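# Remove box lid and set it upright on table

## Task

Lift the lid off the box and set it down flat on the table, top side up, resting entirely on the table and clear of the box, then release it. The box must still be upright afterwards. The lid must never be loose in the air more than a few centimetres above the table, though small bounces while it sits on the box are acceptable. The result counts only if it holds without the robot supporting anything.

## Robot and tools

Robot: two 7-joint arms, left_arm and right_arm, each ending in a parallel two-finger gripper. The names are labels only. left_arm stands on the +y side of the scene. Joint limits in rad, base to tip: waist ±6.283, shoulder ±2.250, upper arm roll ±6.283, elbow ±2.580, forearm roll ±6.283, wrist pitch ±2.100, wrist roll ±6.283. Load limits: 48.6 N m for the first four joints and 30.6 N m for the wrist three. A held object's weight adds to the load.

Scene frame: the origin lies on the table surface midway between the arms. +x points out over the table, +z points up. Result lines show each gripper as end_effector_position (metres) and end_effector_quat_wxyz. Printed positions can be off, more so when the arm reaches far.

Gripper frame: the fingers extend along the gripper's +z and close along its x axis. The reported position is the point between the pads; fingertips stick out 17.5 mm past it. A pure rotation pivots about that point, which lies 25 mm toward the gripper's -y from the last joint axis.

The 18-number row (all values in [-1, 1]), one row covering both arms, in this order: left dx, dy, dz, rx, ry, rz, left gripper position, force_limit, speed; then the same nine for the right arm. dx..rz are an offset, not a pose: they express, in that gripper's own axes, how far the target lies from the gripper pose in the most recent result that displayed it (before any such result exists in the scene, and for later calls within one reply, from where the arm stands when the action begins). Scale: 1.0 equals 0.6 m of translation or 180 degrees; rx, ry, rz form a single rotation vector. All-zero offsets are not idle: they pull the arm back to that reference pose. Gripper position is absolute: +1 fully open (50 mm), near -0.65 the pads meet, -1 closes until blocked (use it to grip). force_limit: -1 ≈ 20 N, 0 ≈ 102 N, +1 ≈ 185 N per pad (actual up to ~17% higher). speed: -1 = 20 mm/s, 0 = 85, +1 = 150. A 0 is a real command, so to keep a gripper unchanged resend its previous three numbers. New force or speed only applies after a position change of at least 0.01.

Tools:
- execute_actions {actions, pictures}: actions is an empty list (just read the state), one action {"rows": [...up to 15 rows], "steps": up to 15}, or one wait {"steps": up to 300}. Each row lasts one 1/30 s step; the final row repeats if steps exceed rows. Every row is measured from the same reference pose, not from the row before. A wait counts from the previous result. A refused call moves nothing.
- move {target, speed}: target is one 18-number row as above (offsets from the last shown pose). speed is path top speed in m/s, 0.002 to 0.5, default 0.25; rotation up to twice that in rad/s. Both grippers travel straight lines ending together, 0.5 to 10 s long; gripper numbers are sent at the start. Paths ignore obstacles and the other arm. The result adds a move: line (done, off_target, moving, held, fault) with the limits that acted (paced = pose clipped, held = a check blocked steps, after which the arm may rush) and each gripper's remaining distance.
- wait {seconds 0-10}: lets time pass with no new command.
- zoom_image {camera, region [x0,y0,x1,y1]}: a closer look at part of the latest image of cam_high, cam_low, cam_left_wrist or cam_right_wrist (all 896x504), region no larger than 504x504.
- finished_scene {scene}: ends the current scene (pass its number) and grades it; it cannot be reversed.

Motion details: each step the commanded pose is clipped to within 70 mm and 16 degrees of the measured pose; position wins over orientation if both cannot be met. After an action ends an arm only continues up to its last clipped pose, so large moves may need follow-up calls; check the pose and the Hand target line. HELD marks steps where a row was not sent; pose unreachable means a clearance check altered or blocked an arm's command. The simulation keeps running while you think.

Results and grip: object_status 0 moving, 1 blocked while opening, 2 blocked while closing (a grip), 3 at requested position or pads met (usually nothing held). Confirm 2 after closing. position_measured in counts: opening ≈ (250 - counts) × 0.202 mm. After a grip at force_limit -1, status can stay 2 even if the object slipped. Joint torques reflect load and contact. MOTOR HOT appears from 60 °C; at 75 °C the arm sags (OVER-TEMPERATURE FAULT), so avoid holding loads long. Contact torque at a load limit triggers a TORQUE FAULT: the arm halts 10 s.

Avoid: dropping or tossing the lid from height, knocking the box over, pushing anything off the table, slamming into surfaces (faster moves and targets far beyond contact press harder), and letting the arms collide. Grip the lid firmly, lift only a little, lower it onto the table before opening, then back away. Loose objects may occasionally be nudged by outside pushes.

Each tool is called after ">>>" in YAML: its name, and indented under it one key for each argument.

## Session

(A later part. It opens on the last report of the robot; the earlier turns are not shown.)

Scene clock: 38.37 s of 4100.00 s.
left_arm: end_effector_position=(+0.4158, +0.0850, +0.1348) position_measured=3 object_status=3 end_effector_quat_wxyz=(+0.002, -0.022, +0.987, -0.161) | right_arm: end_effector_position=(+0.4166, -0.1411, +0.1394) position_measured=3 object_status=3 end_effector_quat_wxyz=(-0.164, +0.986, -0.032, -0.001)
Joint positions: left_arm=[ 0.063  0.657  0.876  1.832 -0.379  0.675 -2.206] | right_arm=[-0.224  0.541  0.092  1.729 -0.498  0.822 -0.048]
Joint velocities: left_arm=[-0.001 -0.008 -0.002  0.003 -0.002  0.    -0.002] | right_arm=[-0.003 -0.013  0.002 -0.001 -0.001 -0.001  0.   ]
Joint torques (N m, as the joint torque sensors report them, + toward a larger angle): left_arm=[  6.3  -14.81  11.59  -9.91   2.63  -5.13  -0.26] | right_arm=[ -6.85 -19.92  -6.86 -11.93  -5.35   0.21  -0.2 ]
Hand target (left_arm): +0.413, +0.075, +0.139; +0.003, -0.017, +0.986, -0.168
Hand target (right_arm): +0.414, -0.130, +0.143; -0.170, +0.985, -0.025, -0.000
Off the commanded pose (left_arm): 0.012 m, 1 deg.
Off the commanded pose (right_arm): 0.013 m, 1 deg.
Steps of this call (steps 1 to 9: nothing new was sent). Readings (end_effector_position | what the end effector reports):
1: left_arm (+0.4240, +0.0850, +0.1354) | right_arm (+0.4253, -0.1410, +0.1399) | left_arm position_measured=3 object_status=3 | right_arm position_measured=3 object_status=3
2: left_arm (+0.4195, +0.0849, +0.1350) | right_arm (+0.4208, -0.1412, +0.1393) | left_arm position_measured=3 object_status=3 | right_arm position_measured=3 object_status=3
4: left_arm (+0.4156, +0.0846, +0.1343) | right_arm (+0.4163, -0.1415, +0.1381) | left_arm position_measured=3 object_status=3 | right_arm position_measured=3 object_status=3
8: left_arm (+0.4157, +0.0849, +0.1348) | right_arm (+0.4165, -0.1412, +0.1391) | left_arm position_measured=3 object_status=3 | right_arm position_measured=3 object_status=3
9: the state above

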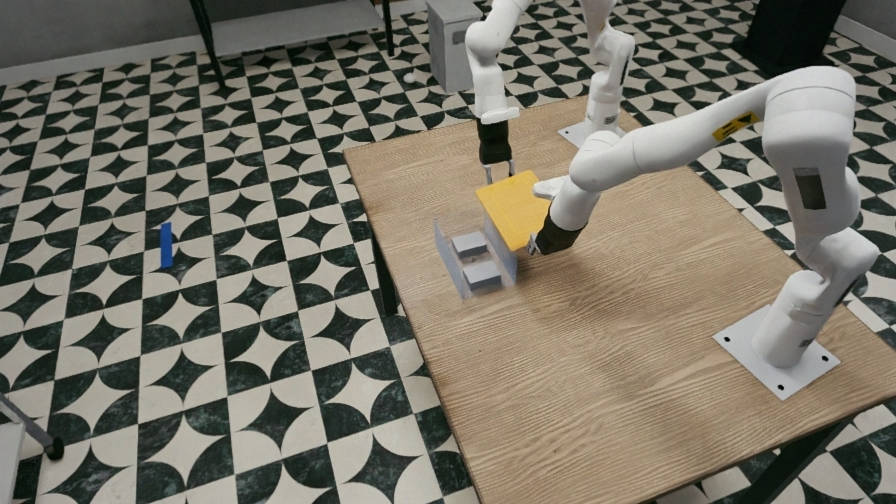

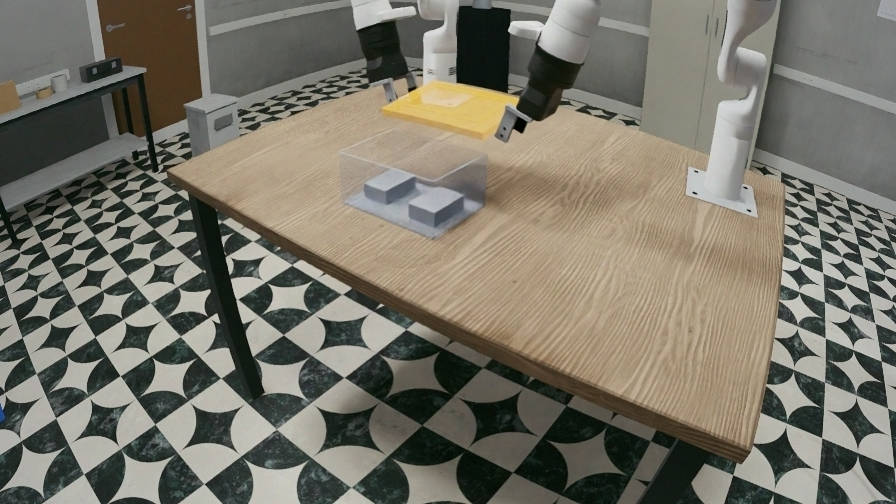

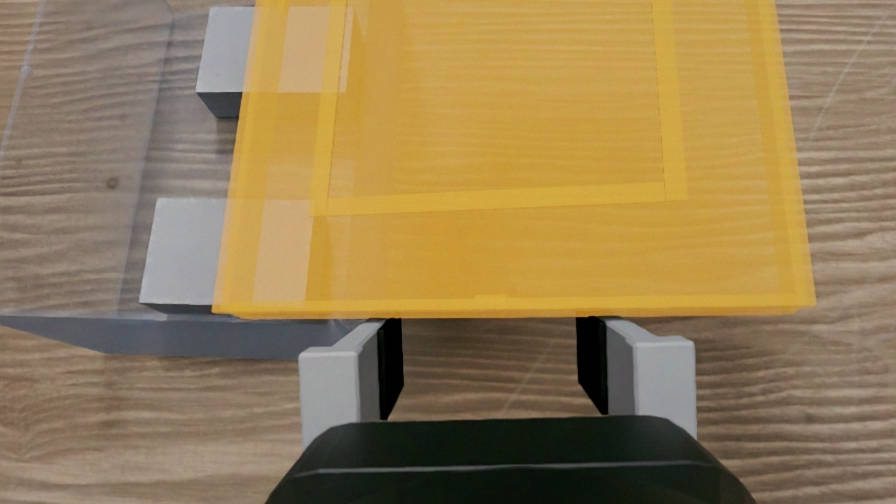

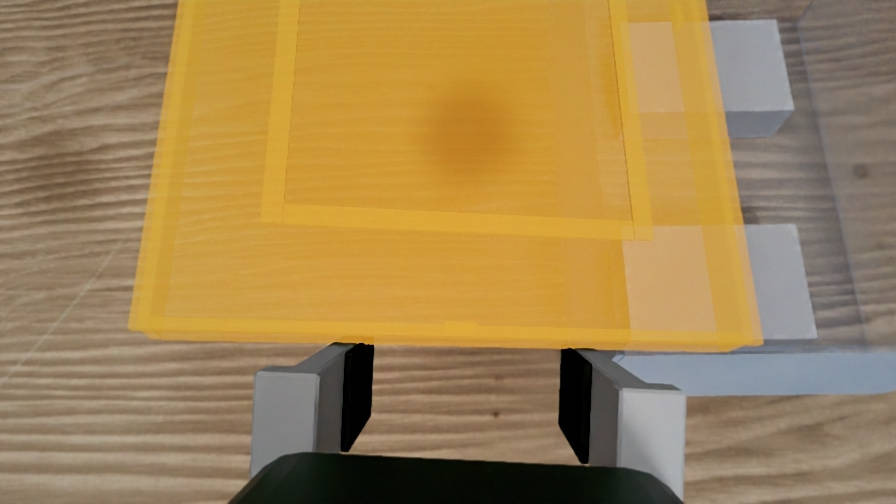

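>>> execute_actions:
  actions:
    - {"rows":[[0.01,-0.019,0.001,0.005,-0.002,0.004,1,0,0,-0.01,-0.018,0.003,0.004,0.002,-0.005,1,0,0],[0.018,-0.018,0.001,0.005,-0.004,0.004,1,0,0,-0.018,-0.018,0.003,0.004,0.004,-0.005,1,0,0],[0.028,-0.018,0.001,0.005,-0.006,0.005,1,0,0,-0.028,-0.017,0.003,0.004,0.006,-0.006,1,0,0],[0.038,-0.017,0.001,0.005,-0.009,0.006,1,0,0,-0.038,-0.016,0.003,0.004,0.009,-0.007,1,0,0],[0.048,-0.017,0.001,0.005,-0.011,0.007,1,0,0,-0.048,-0.016,0.003,0.004,0.011,-0.008,1,0,0],[0.058,-0.016,0.001,0.005,-0.013,0.008,1,0,0,-0.058,-0.015,0.003,0.004,0.013,-0.009,1,0,0],[0.068,-0.016,0.001,0.005,-0.016,0.008,1,0,0,-0.068,-0.014,0.003,0.004,0.016,-0.009,1,0,0],[0.078,-0.015,0,0.005,-0.018,0.009,1,0,0,-0.078,-0.014,0.002,0.004,0.018,-0.010,1,0,0],[0.088,-0.015,0,0.005,-0.020,0.010,1,0,0,-0.088,-0.013,0.002,0.004,0.020,-0.011,1,0,0],[0.098,-0.014,0,0.005,-0.023,0.011,1,0,0,-0.098,-0.012,0.002,0.004,0.023,-0.012,1,0,0],[0.108,-0.014,0,0.005,-0.025,0.012,1,0,0,-0.108,-0.012,0.002,0.004,0.025,-0.013,1,0,0],[0.116,-0.014,0,0.005,-0.027,0.012,1,0,0,-0.116,-0.011,0.002,0.004,0.027,-0.013,1,0,0],[0.123,-0.013,0,0.005,-0.029,0.013,1,0,0,-0.123,-0.011,0.002,0.004,0.029,-0.014,1,0,0],[0.128,-0.013,0,0.005,-0.031,0.014,1,0,0,-0.128,-0.011,0.002,0.004,0.031,-0.015,1,0,0]],"steps":15}
  pictures: false

>>> wait:
  seconds: 0.3

Scene clock: 41.67 s of 4100.00 s.
left_arm: end_effector_position=(+0.3486, +0.0853, +0.1326) position_measured=3 object_status=3 end_effector_quat_wxyz=(+0.042, -0.015, +0.986, -0.158) | right_arm: end_effector_position=(+0.3499, -0.1409, +0.1366) position_measured=3 object_status=3 end_effector_quat_wxyz=(-0.162, +0.986, -0.023, +0.039)
Joint positions: left_arm=[ 0.143  0.494  0.837  2.078 -0.41   0.465 -2.059] | right_arm=[-0.291  0.391  0.057  2.014 -0.525  0.589 -0.038]
Joint velocities: left_arm=[ 0.293 -0.35  -0.168  0.479 -0.108 -0.439  0.382] | right_arm=[-0.162 -0.302 -0.1    0.592 -0.079 -0.535 -0.021]
Joint torques (N m, as the joint torque sensors report them, + toward a larger angle): left_arm=[  6.13 -11.27  10.55 -13.29   1.35  -6.73  -0.63] | right_arm=[ -6.51 -16.17  -6.99 -13.62  -4.53  -0.71  -0.21]
Hand target (left_arm): +0.339, +0.075, +0.138; +0.051, -0.008, +0.984, -0.168
Hand target (right_arm): +0.340, -0.131, +0.141; -0.168, +0.984, -0.016, +0.049
Off the commanded pose (left_arm): 0.015 m, 2 deg.
Off the commanded pose (right_arm): 0.015 m, 2 deg.
Steps of this call (steps 1 to 84: nothing new was sent; steps 85 to 99: all 15 steps of this action). Readings (end_effector_position | what the end effector reports):
85: left_arm (+0.4156, +0.0850, +0.1350) | right_arm (+0.4167, -0.1409, +0.1402) | left_arm position_measured=3 object_status=3 | right_arm position_measured=3 object_status=3
86: left_arm (+0.4147, +0.0849, +0.1347) | right_arm (+0.4161, -0.1410, +0.1401) | left_arm position_measured=3 object_status=3 | right_arm position_measured=3 object_status=3
88: left_arm (+0.4092, +0.0852, +0.1344) | right_arm (+0.4110, -0.1409, +0.1393) | left_arm position_measured=3 object_status=3 | right_arm position_measured=3 object_status=3
92: left_arm (+0.3886, +0.0852, +0.1337) | right_arm (+0.3901, -0.1409, +0.1384) | left_arm position_measured=3 object_status=3 | right_arm position_measured=3 object_status=3
99: the state above

Scene clock: 41.97 s of 4100.00 s.
left_arm: end_effector_position=(+0.3409, +0.0859, +0.1321) position_measured=3 object_status=3 end_effector_quat_wxyz=(+0.048, -0.014, +0.986, -0.158) | right_arm: end_effector_position=(+0.3416, -0.1404, +0.1368) position_measured=3 object_status=3 end_effector_quat_wxyz=(-0.162, +0.985, -0.023, +0.048)
Joint positions: left_arm=[ 0.162  0.473  0.825  2.107 -0.418  0.438 -2.036] | right_arm=[-0.303  0.369  0.05   2.054 -0.532  0.549 -0.04 ]
Joint velocities: left_arm=[ 0.007 -0.01  -0.003  0.002  0.     0.002  0.002] | right_arm=[-0.005 -0.011  0.002  0.003  0.     0.    -0.   ]
Joint torques (N m, as the joint torque sensors report them, + toward a larger angle): left_arm=[  5.71 -11.68  10.27 -13.39   1.47  -6.74  -0.29] | right_arm=[ -6.92 -16.74  -7.1  -13.08  -4.38  -0.58  -0.22]
Hand target (left_arm): +0.339, +0.075, +0.138; +0.051, -0.008, +0.984, -0.168
Hand target (right_arm): +0.340, -0.131, +0.141; -0.168, +0.984, -0.016, +0.049
Off the commanded pose (left_arm): 0.013 m, 1 deg.
Off the commanded pose (right_arm): 0.012 m, 1 deg.
Steps of this call (steps 1 to 9: nothing new was sent). Readings (end_effector_position | what the end effector reports):
1: left_arm (+0.3448, +0.0855, +0.1323) | right_arm (+0.3458, -0.1408, +0.1362) | left_arm position_measured=3 object_status=3 | right_arm position_measured=3 object_status=3
2: left_arm (+0.3425, +0.0856, +0.1319) | right_arm (+0.3431, -0.1408, +0.1358) | left_arm position_measured=3 object_status=3 | right_arm position_measured=3 object_status=3
4: left_arm (+0.3411, +0.0857, +0.1315) | right_arm (+0.3416, -0.1406, +0.1355) | left_arm position_measured=3 object_status=3 | right_arm position_measured=3 object_status=3
8: left_arm (+0.3409, +0.0858, +0.1321) | right_arm (+0.3416, -0.1404, +0.1366) | left_arm position_measured=3 object_status=3 | right_arm position_measured=3 object_status=3
9: the state above

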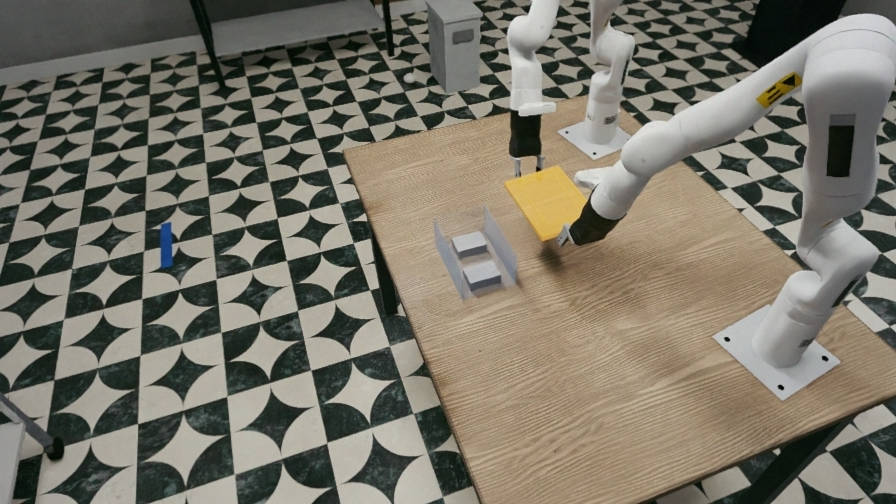

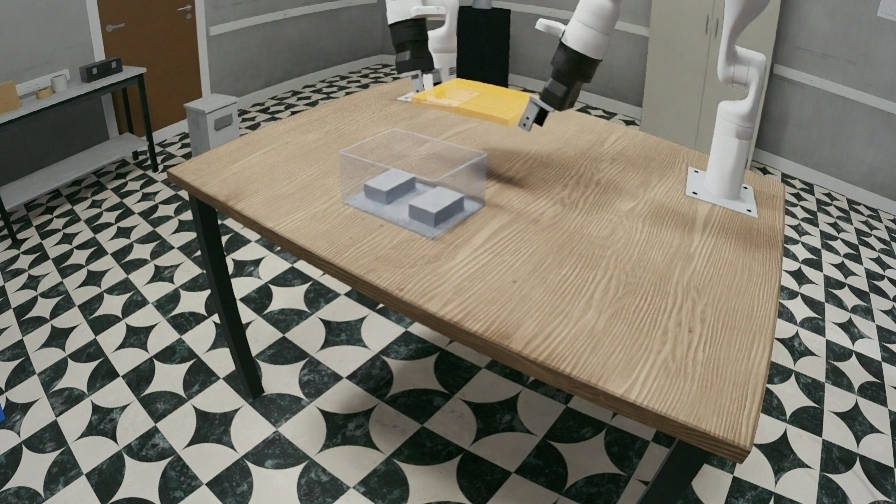

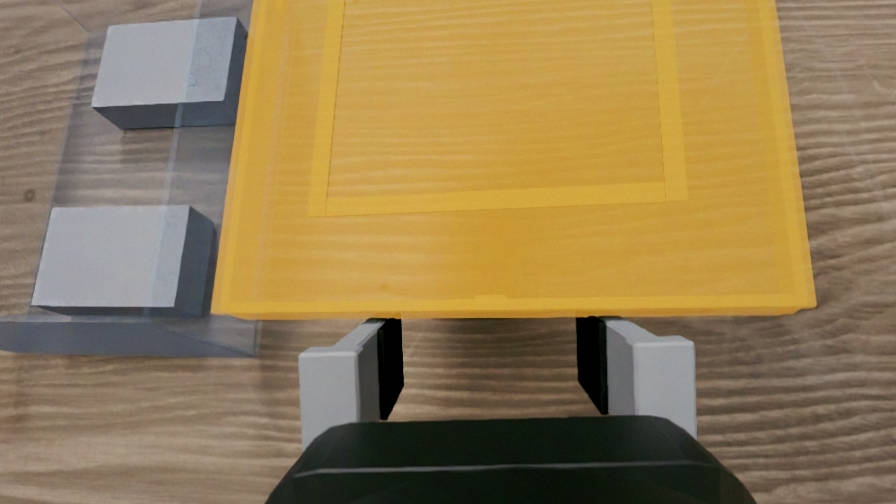

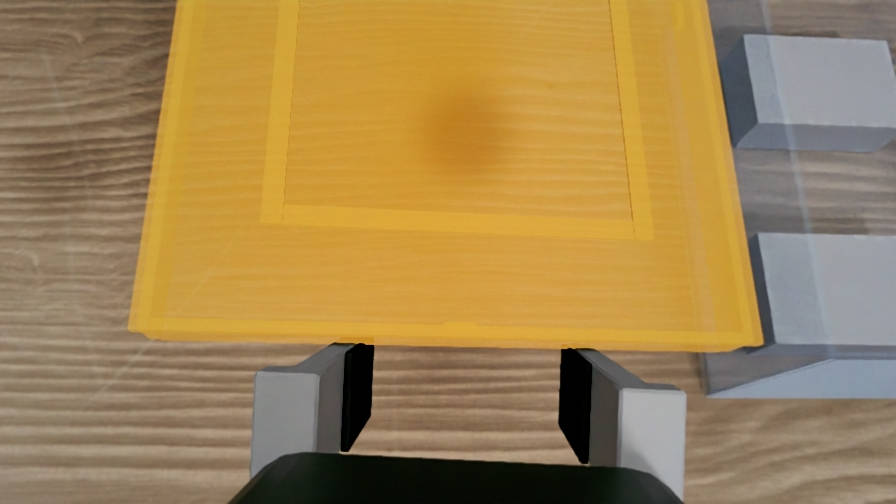

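>>> execute_actions:
  actions:
    - {"rows":[[0,-0.018,0.003,0.006,0,0.003,1,0,0,0,-0.016,0.004,0.004,0,-0.004,1,0,0],[0.001,-0.016,0.010,0.006,0,0.003,1,0,0,-0.001,-0.014,0.012,0.004,0,-0.004,1,0,0],[0.002,-0.012,0.021,0.006,0,0.003,1,0,0,-0.002,-0.010,0.023,0.004,0,-0.004,1,0,0],[0.003,-0.008,0.033,0.006,0,0.003,1,0,0,-0.003,-0.006,0.035,0.004,0,-0.004,1,0,0],[0.005,-0.004,0.045,0.006,0,0.003,1,0,0,-0.005,-0.001,0.048,0.004,0,-0.004,1,0,0],[0.006,0,0.058,0.006,0,0.003,1,0,0,-0.006,0.003,0.061,0.004,0,-0.004,1,0,0],[0.007,0.004,0.070,0.006,0,0.003,1,0,0,-0.007,0.007,0.073,0.004,0,-0.004,1,0,0],[0.008,0.008,0.082,0.006,0,0.003,1,0,0,-0.008,0.012,0.086,0.004,0,-0.004,1,0,0],[0.009,0.012,0.094,0.006,0,0.003,1,0,0,-0.009,0.016,0.099,0.004,0,-0.004,1,0,0],[0.010,0.016,0.107,0.006,0,0.003,1,0,0,-0.010,0.020,0.111,0.004,0,-0.004,1,0,0],[0.012,0.020,0.119,0.006,0,0.003,1,0,0,-0.012,0.025,0.124,0.004,0,-0.004,1,0,0],[0.013,0.024,0.131,0.006,0,0.003,1,0,0,-0.013,0.029,0.136,0.004,0,-0.004,1,0,0],[0.014,0.027,0.140,0.006,0,0.003,1,0,0,-0.014,0.032,0.146,0.004,0,-0.004,1,0,0],[0.014,0.029,0.147,0.006,0,0.003,1,0,0,-0.014,0.034,0.153,0.004,0,-0.004,1,0,0],[0.015,0.031,0.151,0.006,0,0.003,1,0,0,-0.015,0.036,0.157,0.004,0,-0.004,1,0,0]],"steps":15}
  pictures: false

>>> wait:
  seconds: 0.3

>>> zoom_image:
  camera: "cam_low"
  region: [380,70,600,220]

Scene clock: 46.07 s of 4100.00 s.
left_arm: end_effector_position=(+0.3408, +0.0857, +0.0541) position_measured=3 object_status=3 end_effector_quat_wxyz=(+0.038, -0.012, +0.987, -0.158) | right_arm: end_effector_position=(+0.3409, -0.1402, +0.0506) position_measured=3 object_status=3 end_effector_quat_wxyz=(-0.158, +0.986, -0.023, +0.044)
Joint positions: left_arm=[ 0.345  0.624  0.574  2.164 -0.593  0.208 -1.922] | right_arm=[-0.192  0.568 -0.105  2.126 -0.699  0.29   0.166]
Joint velocities: left_arm=[ 0.5    0.292 -0.708  0.096 -0.358 -0.579  0.264] | right_arm=[ 0.365  0.436 -0.505  0.096 -0.363 -0.611  0.489]
Joint torques (N m, as the joint torque sensors report them, + toward a larger angle): left_arm=[  4.89 -15.99   9.64  -9.74   0.17  -5.7   -0.45] | right_arm=[ -5.53 -20.31  -6.54 -11.27  -2.45   0.7   -0.26]
Hand target (left_arm): +0.339, +0.076, +0.042; +0.040, -0.006, +0.985, -0.167
Hand target (right_arm): +0.341, -0.131, +0.041; -0.164, +0.985, -0.018, +0.046
Off the commanded pose (left_arm): 0.018 m, 2 deg.
Off the commanded pose (right_arm): 0.014 m, 2 deg.
Steps of this call (steps 1 to 90: nothing new was sent; then 0.60 s passed at rest; steps 91 to 105: all 15 steps of this action). Readings (end_effector_position | what the end effector reports):
91: left_arm (+0.3408, +0.0858, +0.1319) | right_arm (+0.3418, -0.1405, +0.1367) | left_arm position_measured=3 object_status=3 | right_arm position_measured=3 object_status=3
92: left_arm (+0.3409, +0.0855, +0.1300) | right_arm (+0.3423, -0.1408, +0.1344) | left_arm position_measured=3 object_status=3 | right_arm position_measured=3 object_status=3
94: left_arm (+0.3416, +0.0854, +0.1230) | right_arm (+0.3427, -0.1408, +0.1259) | left_arm position_measured=3 object_status=3 | right_arm position_measured=3 object_status=3
98: left_arm (+0.3405, +0.0851, +0.1001) | right_arm (+0.3411, -0.1412, +0.0997) | left_arm position_measured=3 object_status=3 | right_arm position_measured=3 object_status=3
105: the state above

Scene clock: 46.37 s of 4100.00 s.
left_arm: end_effector_position=(+0.3410, +0.0871, +0.0381) position_measured=3 object_status=3 end_effector_quat_wxyz=(+0.039, -0.013, +0.987, -0.157) | right_arm: end_effector_position=(+0.3420, -0.1389, +0.0393) position_measured=3 object_status=3 end_effector_quat_wxyz=(-0.160, +0.986, -0.022, +0.047)
Joint positions: left_arm=[ 0.393  0.651  0.504  2.175 -0.625  0.152 -1.896] | right_arm=[-0.163  0.6   -0.145  2.133 -0.726  0.243  0.203]
Joint velocities: left_arm=[ 0.019  0.009 -0.001 -0.004  0.002 -0.001  0.004] | right_arm=[ 0.012  0.017 -0.003  0.01   0.002  0.004  0.002]
Joint torques (N m, as the joint torque sensors report them, + toward a larger angle): left_arm=[  4.86 -15.55   9.38  -9.19   0.08  -5.7   -0.68] | right_arm=[ -6.24 -17.99  -7.82  -9.84  -1.74   0.71  -0.36]
Hand target (left_arm): +0.339, +0.076, +0.042; +0.040, -0.006, +0.985, -0.167
Hand target (right_arm): +0.341, -0.131, +0.041; -0.164, +0.985, -0.018, +0.046
Off the commanded pose (left_arm): 0.012 m, 2 deg.
Off the commanded pose (right_arm): 0.009 m, 1 deg.
Steps of this call (steps 1 to 9: nothing new was sent). Readings (end_effector_position | what the end effector reports):
1: left_arm (+0.3412, +0.0861, +0.0489) | right_arm (+0.3412, -0.1398, +0.0459) | left_arm position_measured=3 object_status=3 | right_arm position_measured=3 object_status=3
2: left_arm (+0.3417, +0.0867, +0.0447) | right_arm (+0.3415, -0.1392, +0.0427) | left_arm position_measured=3 object_status=3 | right_arm position_measured=3 object_status=3
4: left_arm (+0.3423, +0.0881, +0.0396) | right_arm (+0.3423, -0.1378, +0.0408) | left_arm position_measured=3 object_status=3 | right_arm position_measured=3 object_status=3
8: left_arm (+0.3413, +0.0873, +0.0382) | right_arm (+0.3423, -0.1386, +0.0396) | left_arm position_measured=3 object_status=3 | right_arm position_measured=3 object_status=3
9: the state above

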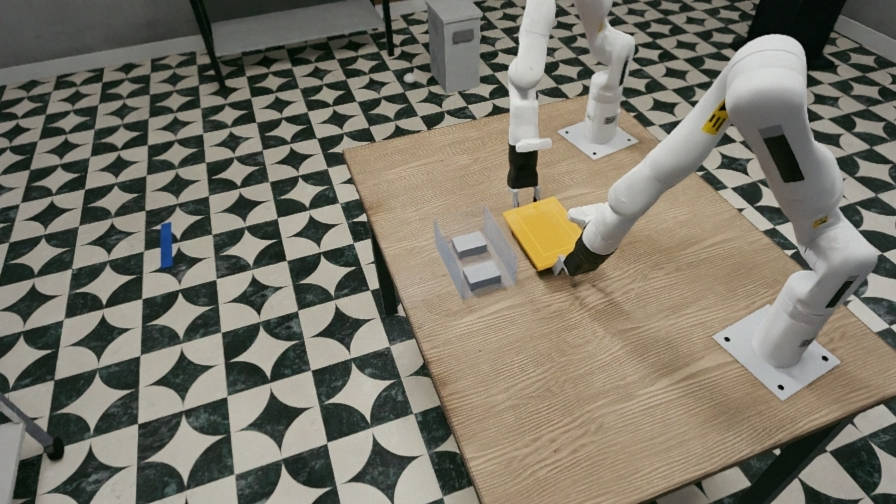

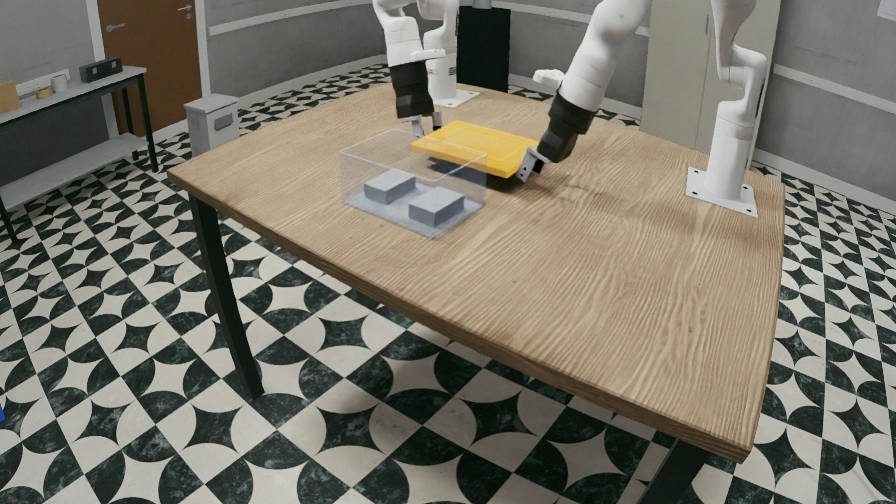

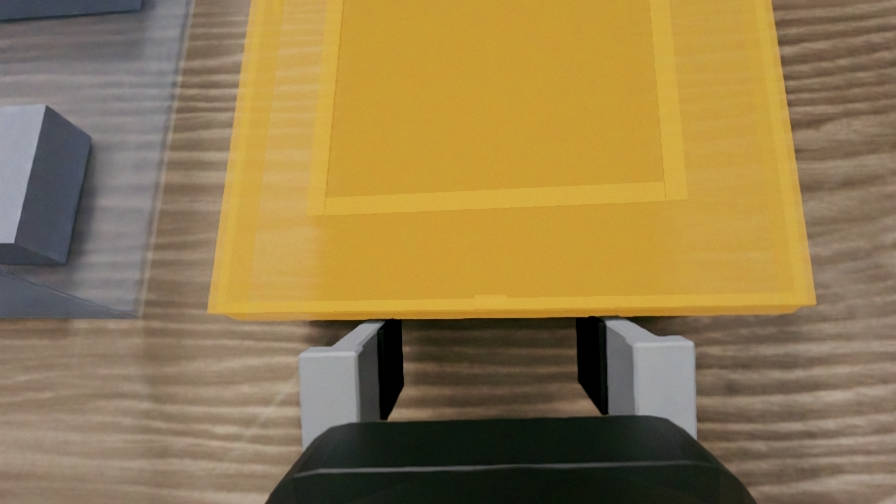

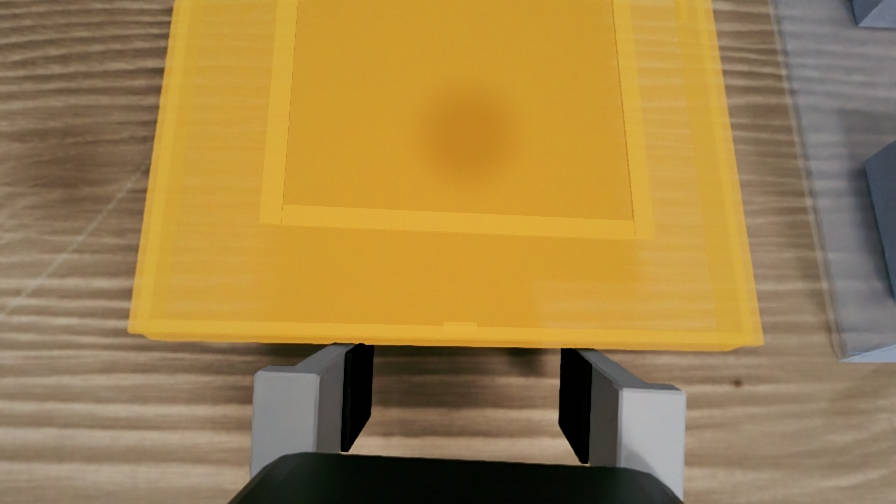

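Region (380, 70, 600, 220) of cam_low's 896x504 image, scaled by 2.291, with more detail than that image has; it fills the top 344 rows of this view, and the rest is white.

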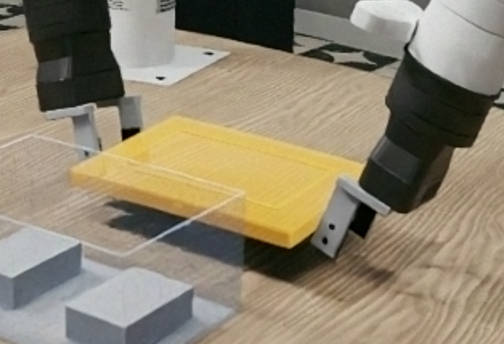

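>>> execute_actions:
  actions:
    - {"rows":[[0,-0.019,0.002,0.005,0,0.003,1,0,0,0,-0.014,0.004,0.003,0,-0.002,1,0,0],[0,-0.018,0.005,0.005,0,0.003,1,0,0,0,-0.013,0.007,0.003,0,-0.002,1,0,0],[0,-0.017,0.007,0.005,0,0.003,1,0,0,0,-0.012,0.010,0.003,0,-0.002,1,0,0],[0.001,-0.016,0.010,0.005,0,0.003,1,0,0,-0.001,-0.011,0.012,0.003,0,-0.002,1,0,0],[0.001,-0.015,0.012,0.005,0,0.003,1,0,0,-0.001,-0.010,0.015,0.003,0,-0.002,1,0,0],[0.001,-0.014,0.015,0.005,0,0.003,1,0,0,-0.001,-0.009,0.018,0.003,0,-0.002,1,0,0],[0.001,-0.013,0.017,0.005,0,0.003,1,0,0,-0.001,-0.009,0.020,0.003,0,-0.002,1,0,0],[0.002,-0.013,0.020,0.005,0,0.003,1,0,0,-0.002,-0.008,0.023,0.003,0,-0.002,1,0,0],[0.002,-0.012,0.022,0.005,0,0.003,1,0,0,-0.002,-0.007,0.026,0.003,0,-0.002,1,0,0],[0.002,-0.011,0.025,0.005,0,0.003,1,0,0,-0.002,-0.006,0.028,0.003,0,-0.002,1,0,0]],"steps":15}

>>> zoom_image:
  camera: "cam_low"
  region: [380,70,600,220]

Scene clock: 48.70 s of 4100.00 s.
left_arm: end_effector_position=(+0.3421, +0.0871, +0.0232) position_measured=3 object_status=3 end_effector_quat_wxyz=(+0.038, -0.014, +0.987, -0.156) | right_arm: end_effector_position=(+0.3429, -0.1387, +0.0230) position_measured=3 object_status=3 end_effector_quat_wxyz=(-0.159, +0.986, -0.024, +0.047)
Joint positions: left_arm=[ 0.435  0.681  0.445  2.175 -0.64   0.107 -1.886] | right_arm=[-0.127  0.646 -0.197  2.137 -0.742  0.184  0.23 ]
Joint velocities: left_arm=[ 0.009 -0.004 -0.008  0.001 -0.003 -0.002  0.004] | right_arm=[ 0.012  0.003 -0.007  0.001 -0.    -0.    -0.   ]
Joint torques (N m, as the joint torque sensors report them, + toward a larger angle): left_arm=[  5.49 -12.66   8.81 -10.45   0.33  -6.39  -0.43] | right_arm=[ -7.23 -15.9   -8.27 -10.89  -2.01   0.6   -0.53]
Hand target (left_arm): +0.341, +0.076, +0.026; +0.039, -0.008, +0.985, -0.165
Hand target (right_arm): +0.343, -0.130, +0.024; -0.164, +0.985, -0.019, +0.047
Off the commanded pose (left_arm): 0.011 m, 1 deg.
Off the commanded pose (right_arm): 0.009 m, 1 deg.
Steps of this call (steps 1 to 55: nothing new was sent; steps 56 to 70: all 15 steps of this action). Readings (end_effector_position | what the end effector reports):
56: left_arm (+0.3407, +0.0864, +0.0375) | right_arm (+0.3415, -0.1395, +0.0378) | left_arm position_measured=3 object_status=3 | right_arm position_measured=3 object_status=3
57: left_arm (+0.3414, +0.0865, +0.0363) | right_arm (+0.3421, -0.1393, +0.0363) | left_arm position_measured=3 object_status=3 | right_arm position_measured=3 object_status=3
59: left_arm (+0.3419, +0.0863, +0.0337) | right_arm (+0.3430, -0.1396, +0.0332) | left_arm position_measured=3 object_status=3 | right_arm position_measured=3 object_status=3
63: left_arm (+0.3422, +0.0869, +0.0276) | right_arm (+0.3429, -0.1388, +0.0270) | left_arm position_measured=3 object_status=3 | right_arm position_measured=3 object_status=3
70: the state above

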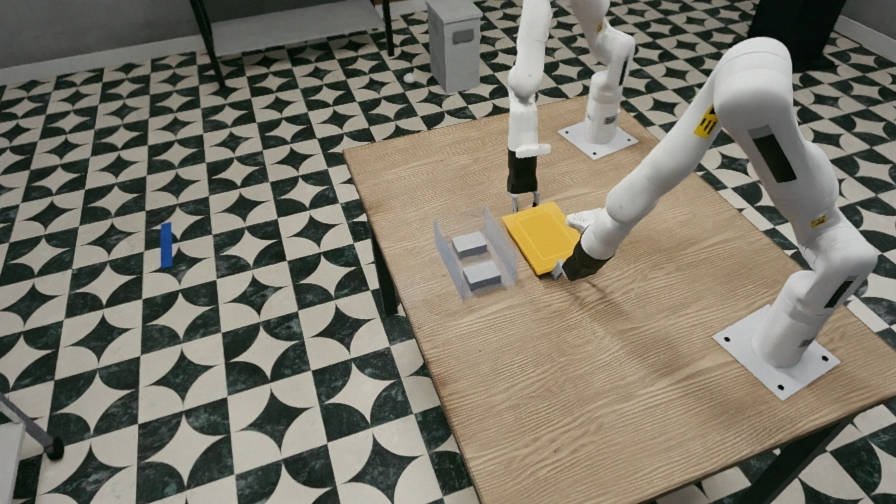

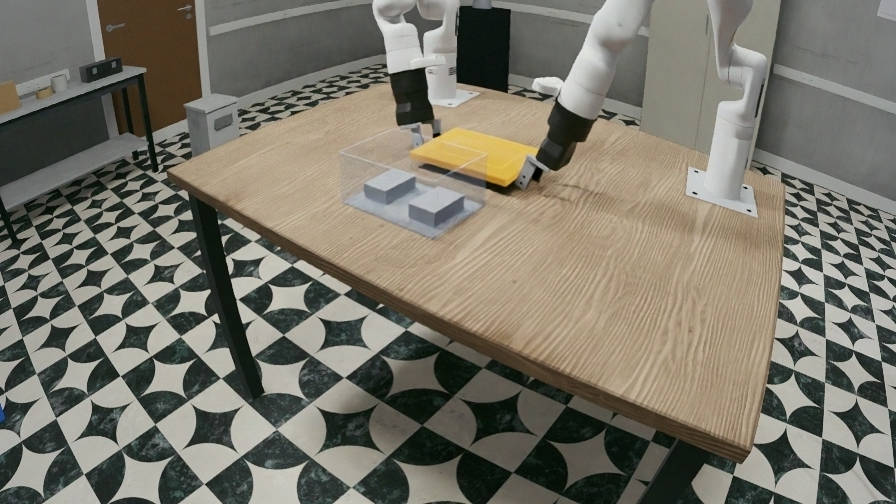

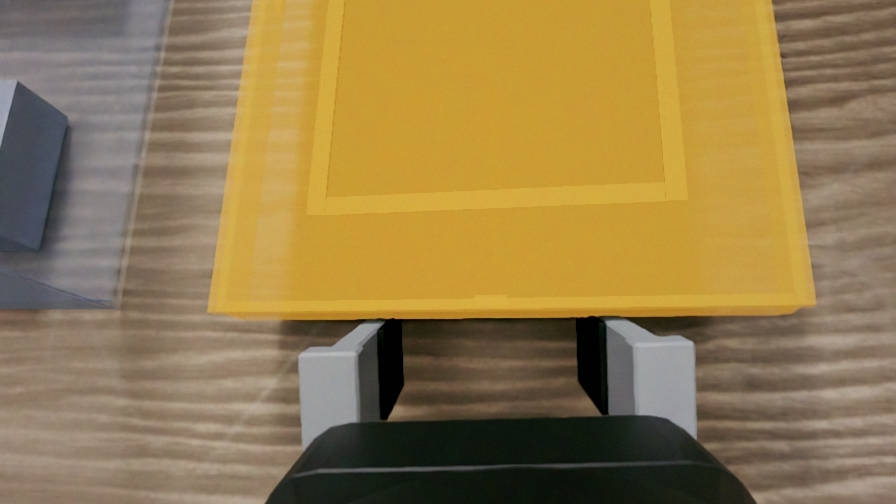

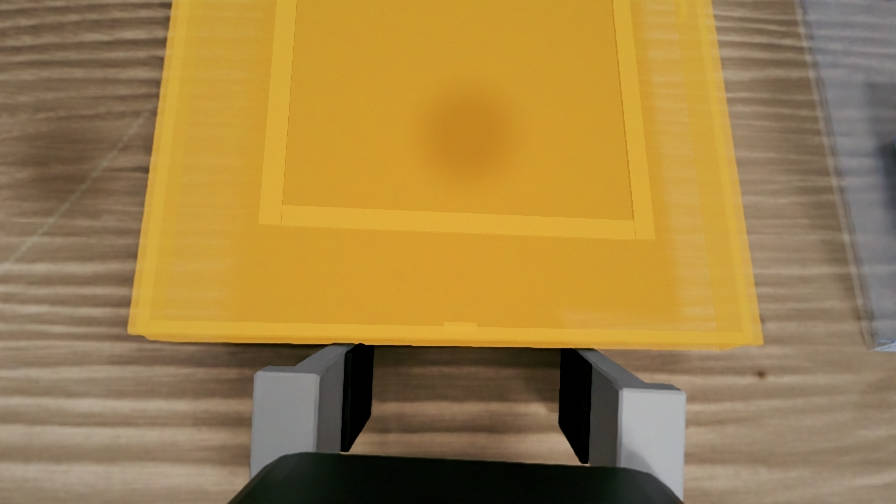

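Region (380, 70, 600, 220) of cam_low's 896x504 image, scaled by 2.291, with more detail than that image has; it fills the top 344 rows of this view, and the rest is white.

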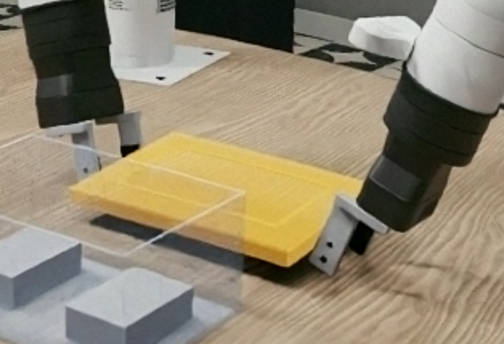

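Tips are at about table level. Release outward slowly, with a slight downward bias.

>>> move:
  target: [0,0.026,-0.004,0,0,0,1,0,0,0,0.026,-0.004,0,0,0,1,0,0]
  speed: 0.015

>>> move:
  target: [0,0.02,-0.08,0,0,0,1,0,0,0,0.02,-0.08,0,0,0,1,0,0]

Scene clock: 50.47 s of 4100.00 s.
left_arm: end_effector_position=(+0.3427, +0.0990, +0.0231) position_measured=3 object_status=3 end_effector_quat_wxyz=(+0.040, -0.013, +0.986, -0.160) | right_arm: end_effector_position=(+0.3433, -0.1513, +0.0229) position_measured=3 object_status=3 end_effector_quat_wxyz=(-0.162, +0.985, -0.022, +0.049)
Joint positions: left_arm=[ 0.404  0.675  0.44   2.205 -0.656  0.077 -1.902] | right_arm=[-0.066  0.646 -0.231  2.154 -0.738  0.17   0.266]
Joint velocities: left_arm=[-0.    -0.001  0.     0.     0.002  0.    -0.002] | right_arm=[ 0.001  0.001 -0.003 -0.    -0.003  0.001  0.002]
Joint torques (N m, as the joint torque sensors report them, + toward a larger angle): left_arm=[ -1.25 -12.68   1.02  -1.78  -0.4    0.2   -0.51] | right_arm=[  0.88 -13.74   0.56  -2.24   0.04  -0.41   0.19]
Hand target (left_arm): +0.342, +0.103, +0.021; +0.038, -0.014, +0.987, -0.156
Hand target (right_arm): +0.342, -0.154, +0.020; -0.160, +0.986, -0.024, +0.047
Off the commanded pose (left_arm): 0.004 m, 1 deg.
Off the commanded pose (right_arm): 0.004 m, 0 deg.
move: off_target (left_arm, right_arm)

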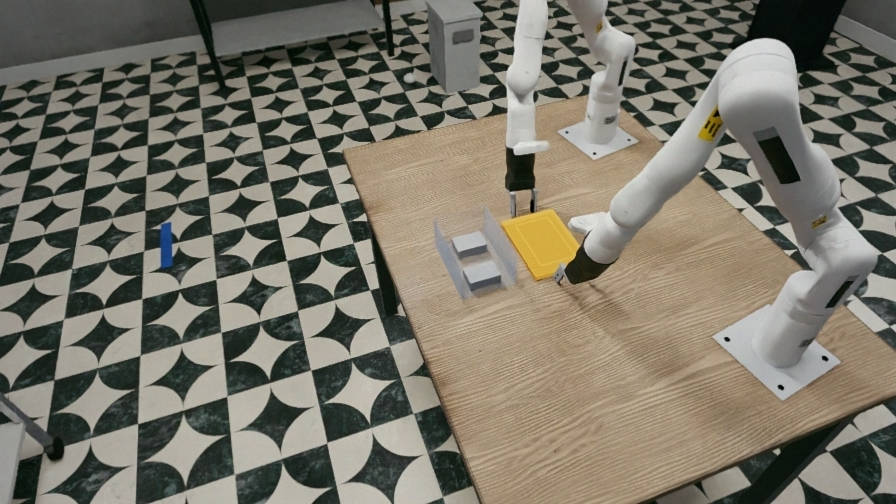

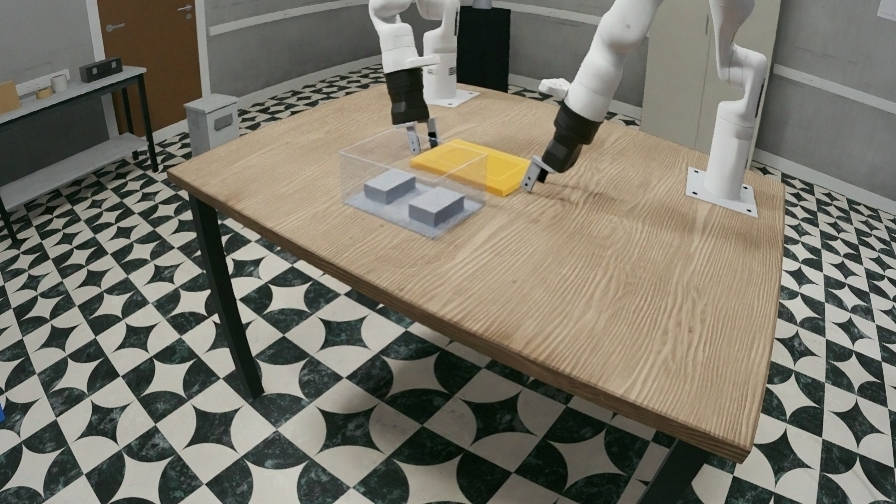

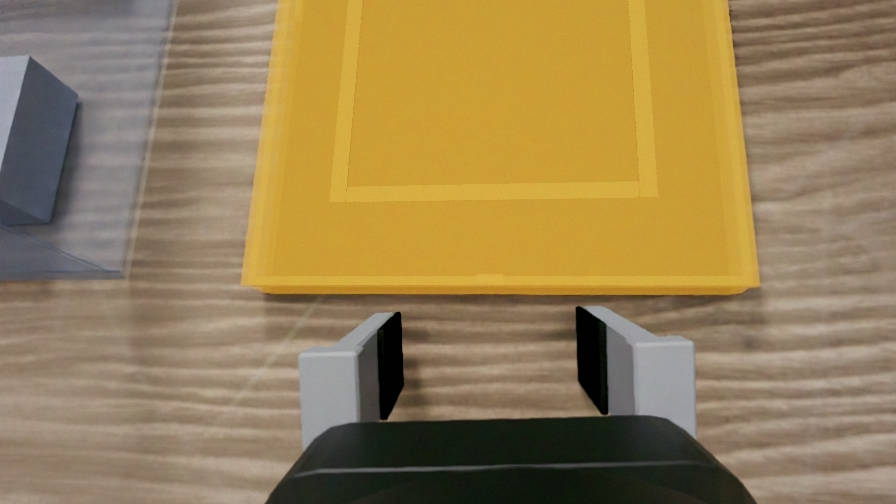

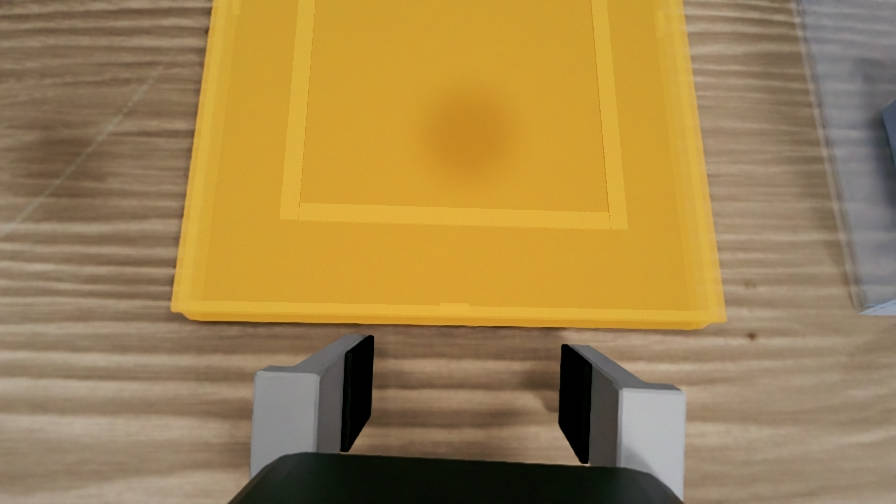

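Scene clock: 51.43 s of 4100.00 s.
left_arm: end_effector_position=(+0.3383, +0.1255, +0.0644) position_measured=3 object_status=3 end_effector_quat_wxyz=(+0.040, -0.012, +0.986, -0.159) | right_arm: end_effector_position=(+0.3379, -0.1779, +0.0643) position_measured=3 object_status=3 end_effector_quat_wxyz=(-0.162, +0.985, -0.022, +0.049)
Joint positions: left_arm=[ 0.186  0.582  0.653  2.244 -0.616  0.203 -1.971] | right_arm=[-0.061  0.515 -0.146  2.175 -0.683  0.309  0.244]
Joint velocities: left_arm=[-0.003  0.001  0.     0.    -0.     0.    -0.001] | right_arm=[ 0.    -0.001  0.001  0.     0.    -0.     0.   ]
Joint torques (N m, as the joint torque sensors report them, + toward a larger angle): left_arm=[ -0.26 -13.     3.42  -4.52  -0.21  -1.47  -0.38] | right_arm=[ -0.24 -15.54  -1.04  -5.15  -0.53   0.13   0.  ]
Hand target (left_arm): +0.338, +0.126, +0.064; +0.041, -0.013, +0.986, -0.159
Hand target (right_arm): +0.338, -0.178, +0.064; -0.162, +0.985, -0.022, +0.049
Off the commanded pose (left_arm): 0.000 m, 0 deg.
Off the commanded pose (right_arm): 0.000 m, 0 deg.
move: done

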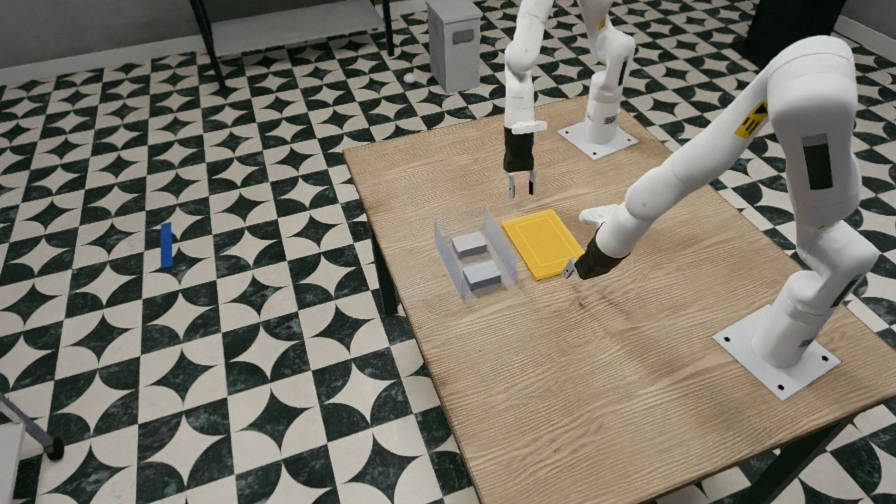

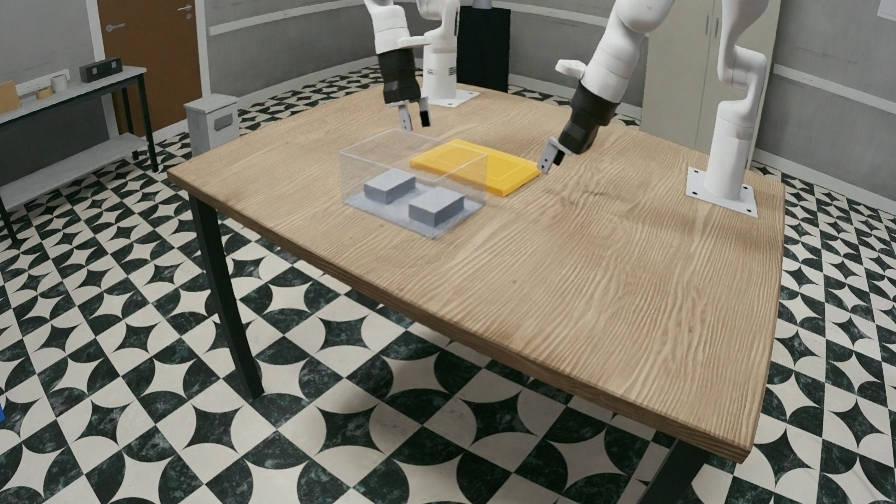

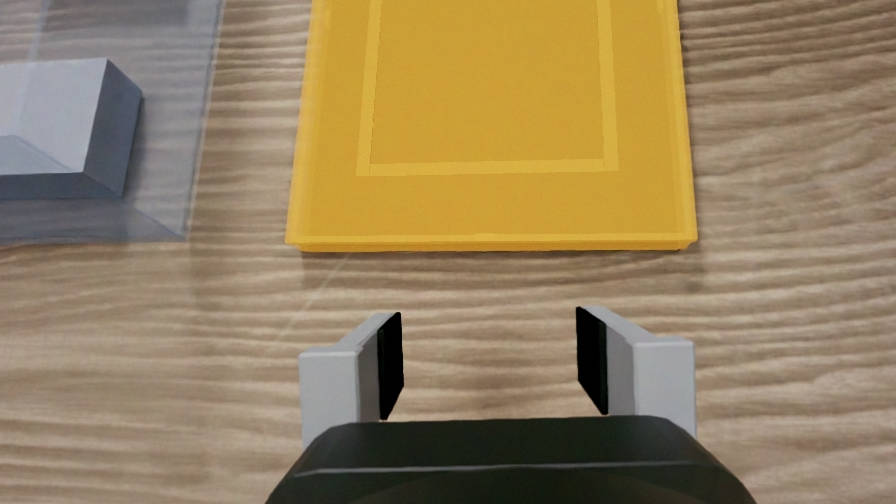

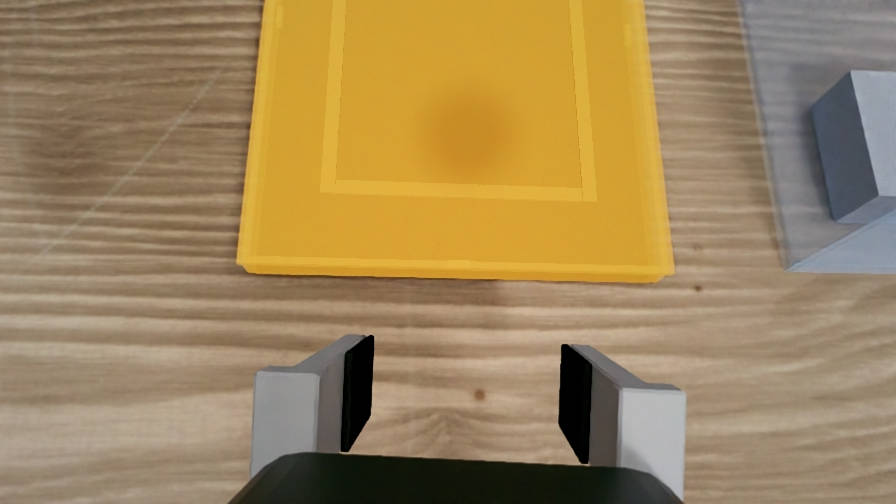

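>>> finished_scene:
  scene: 1

The scene is finished: the task was done.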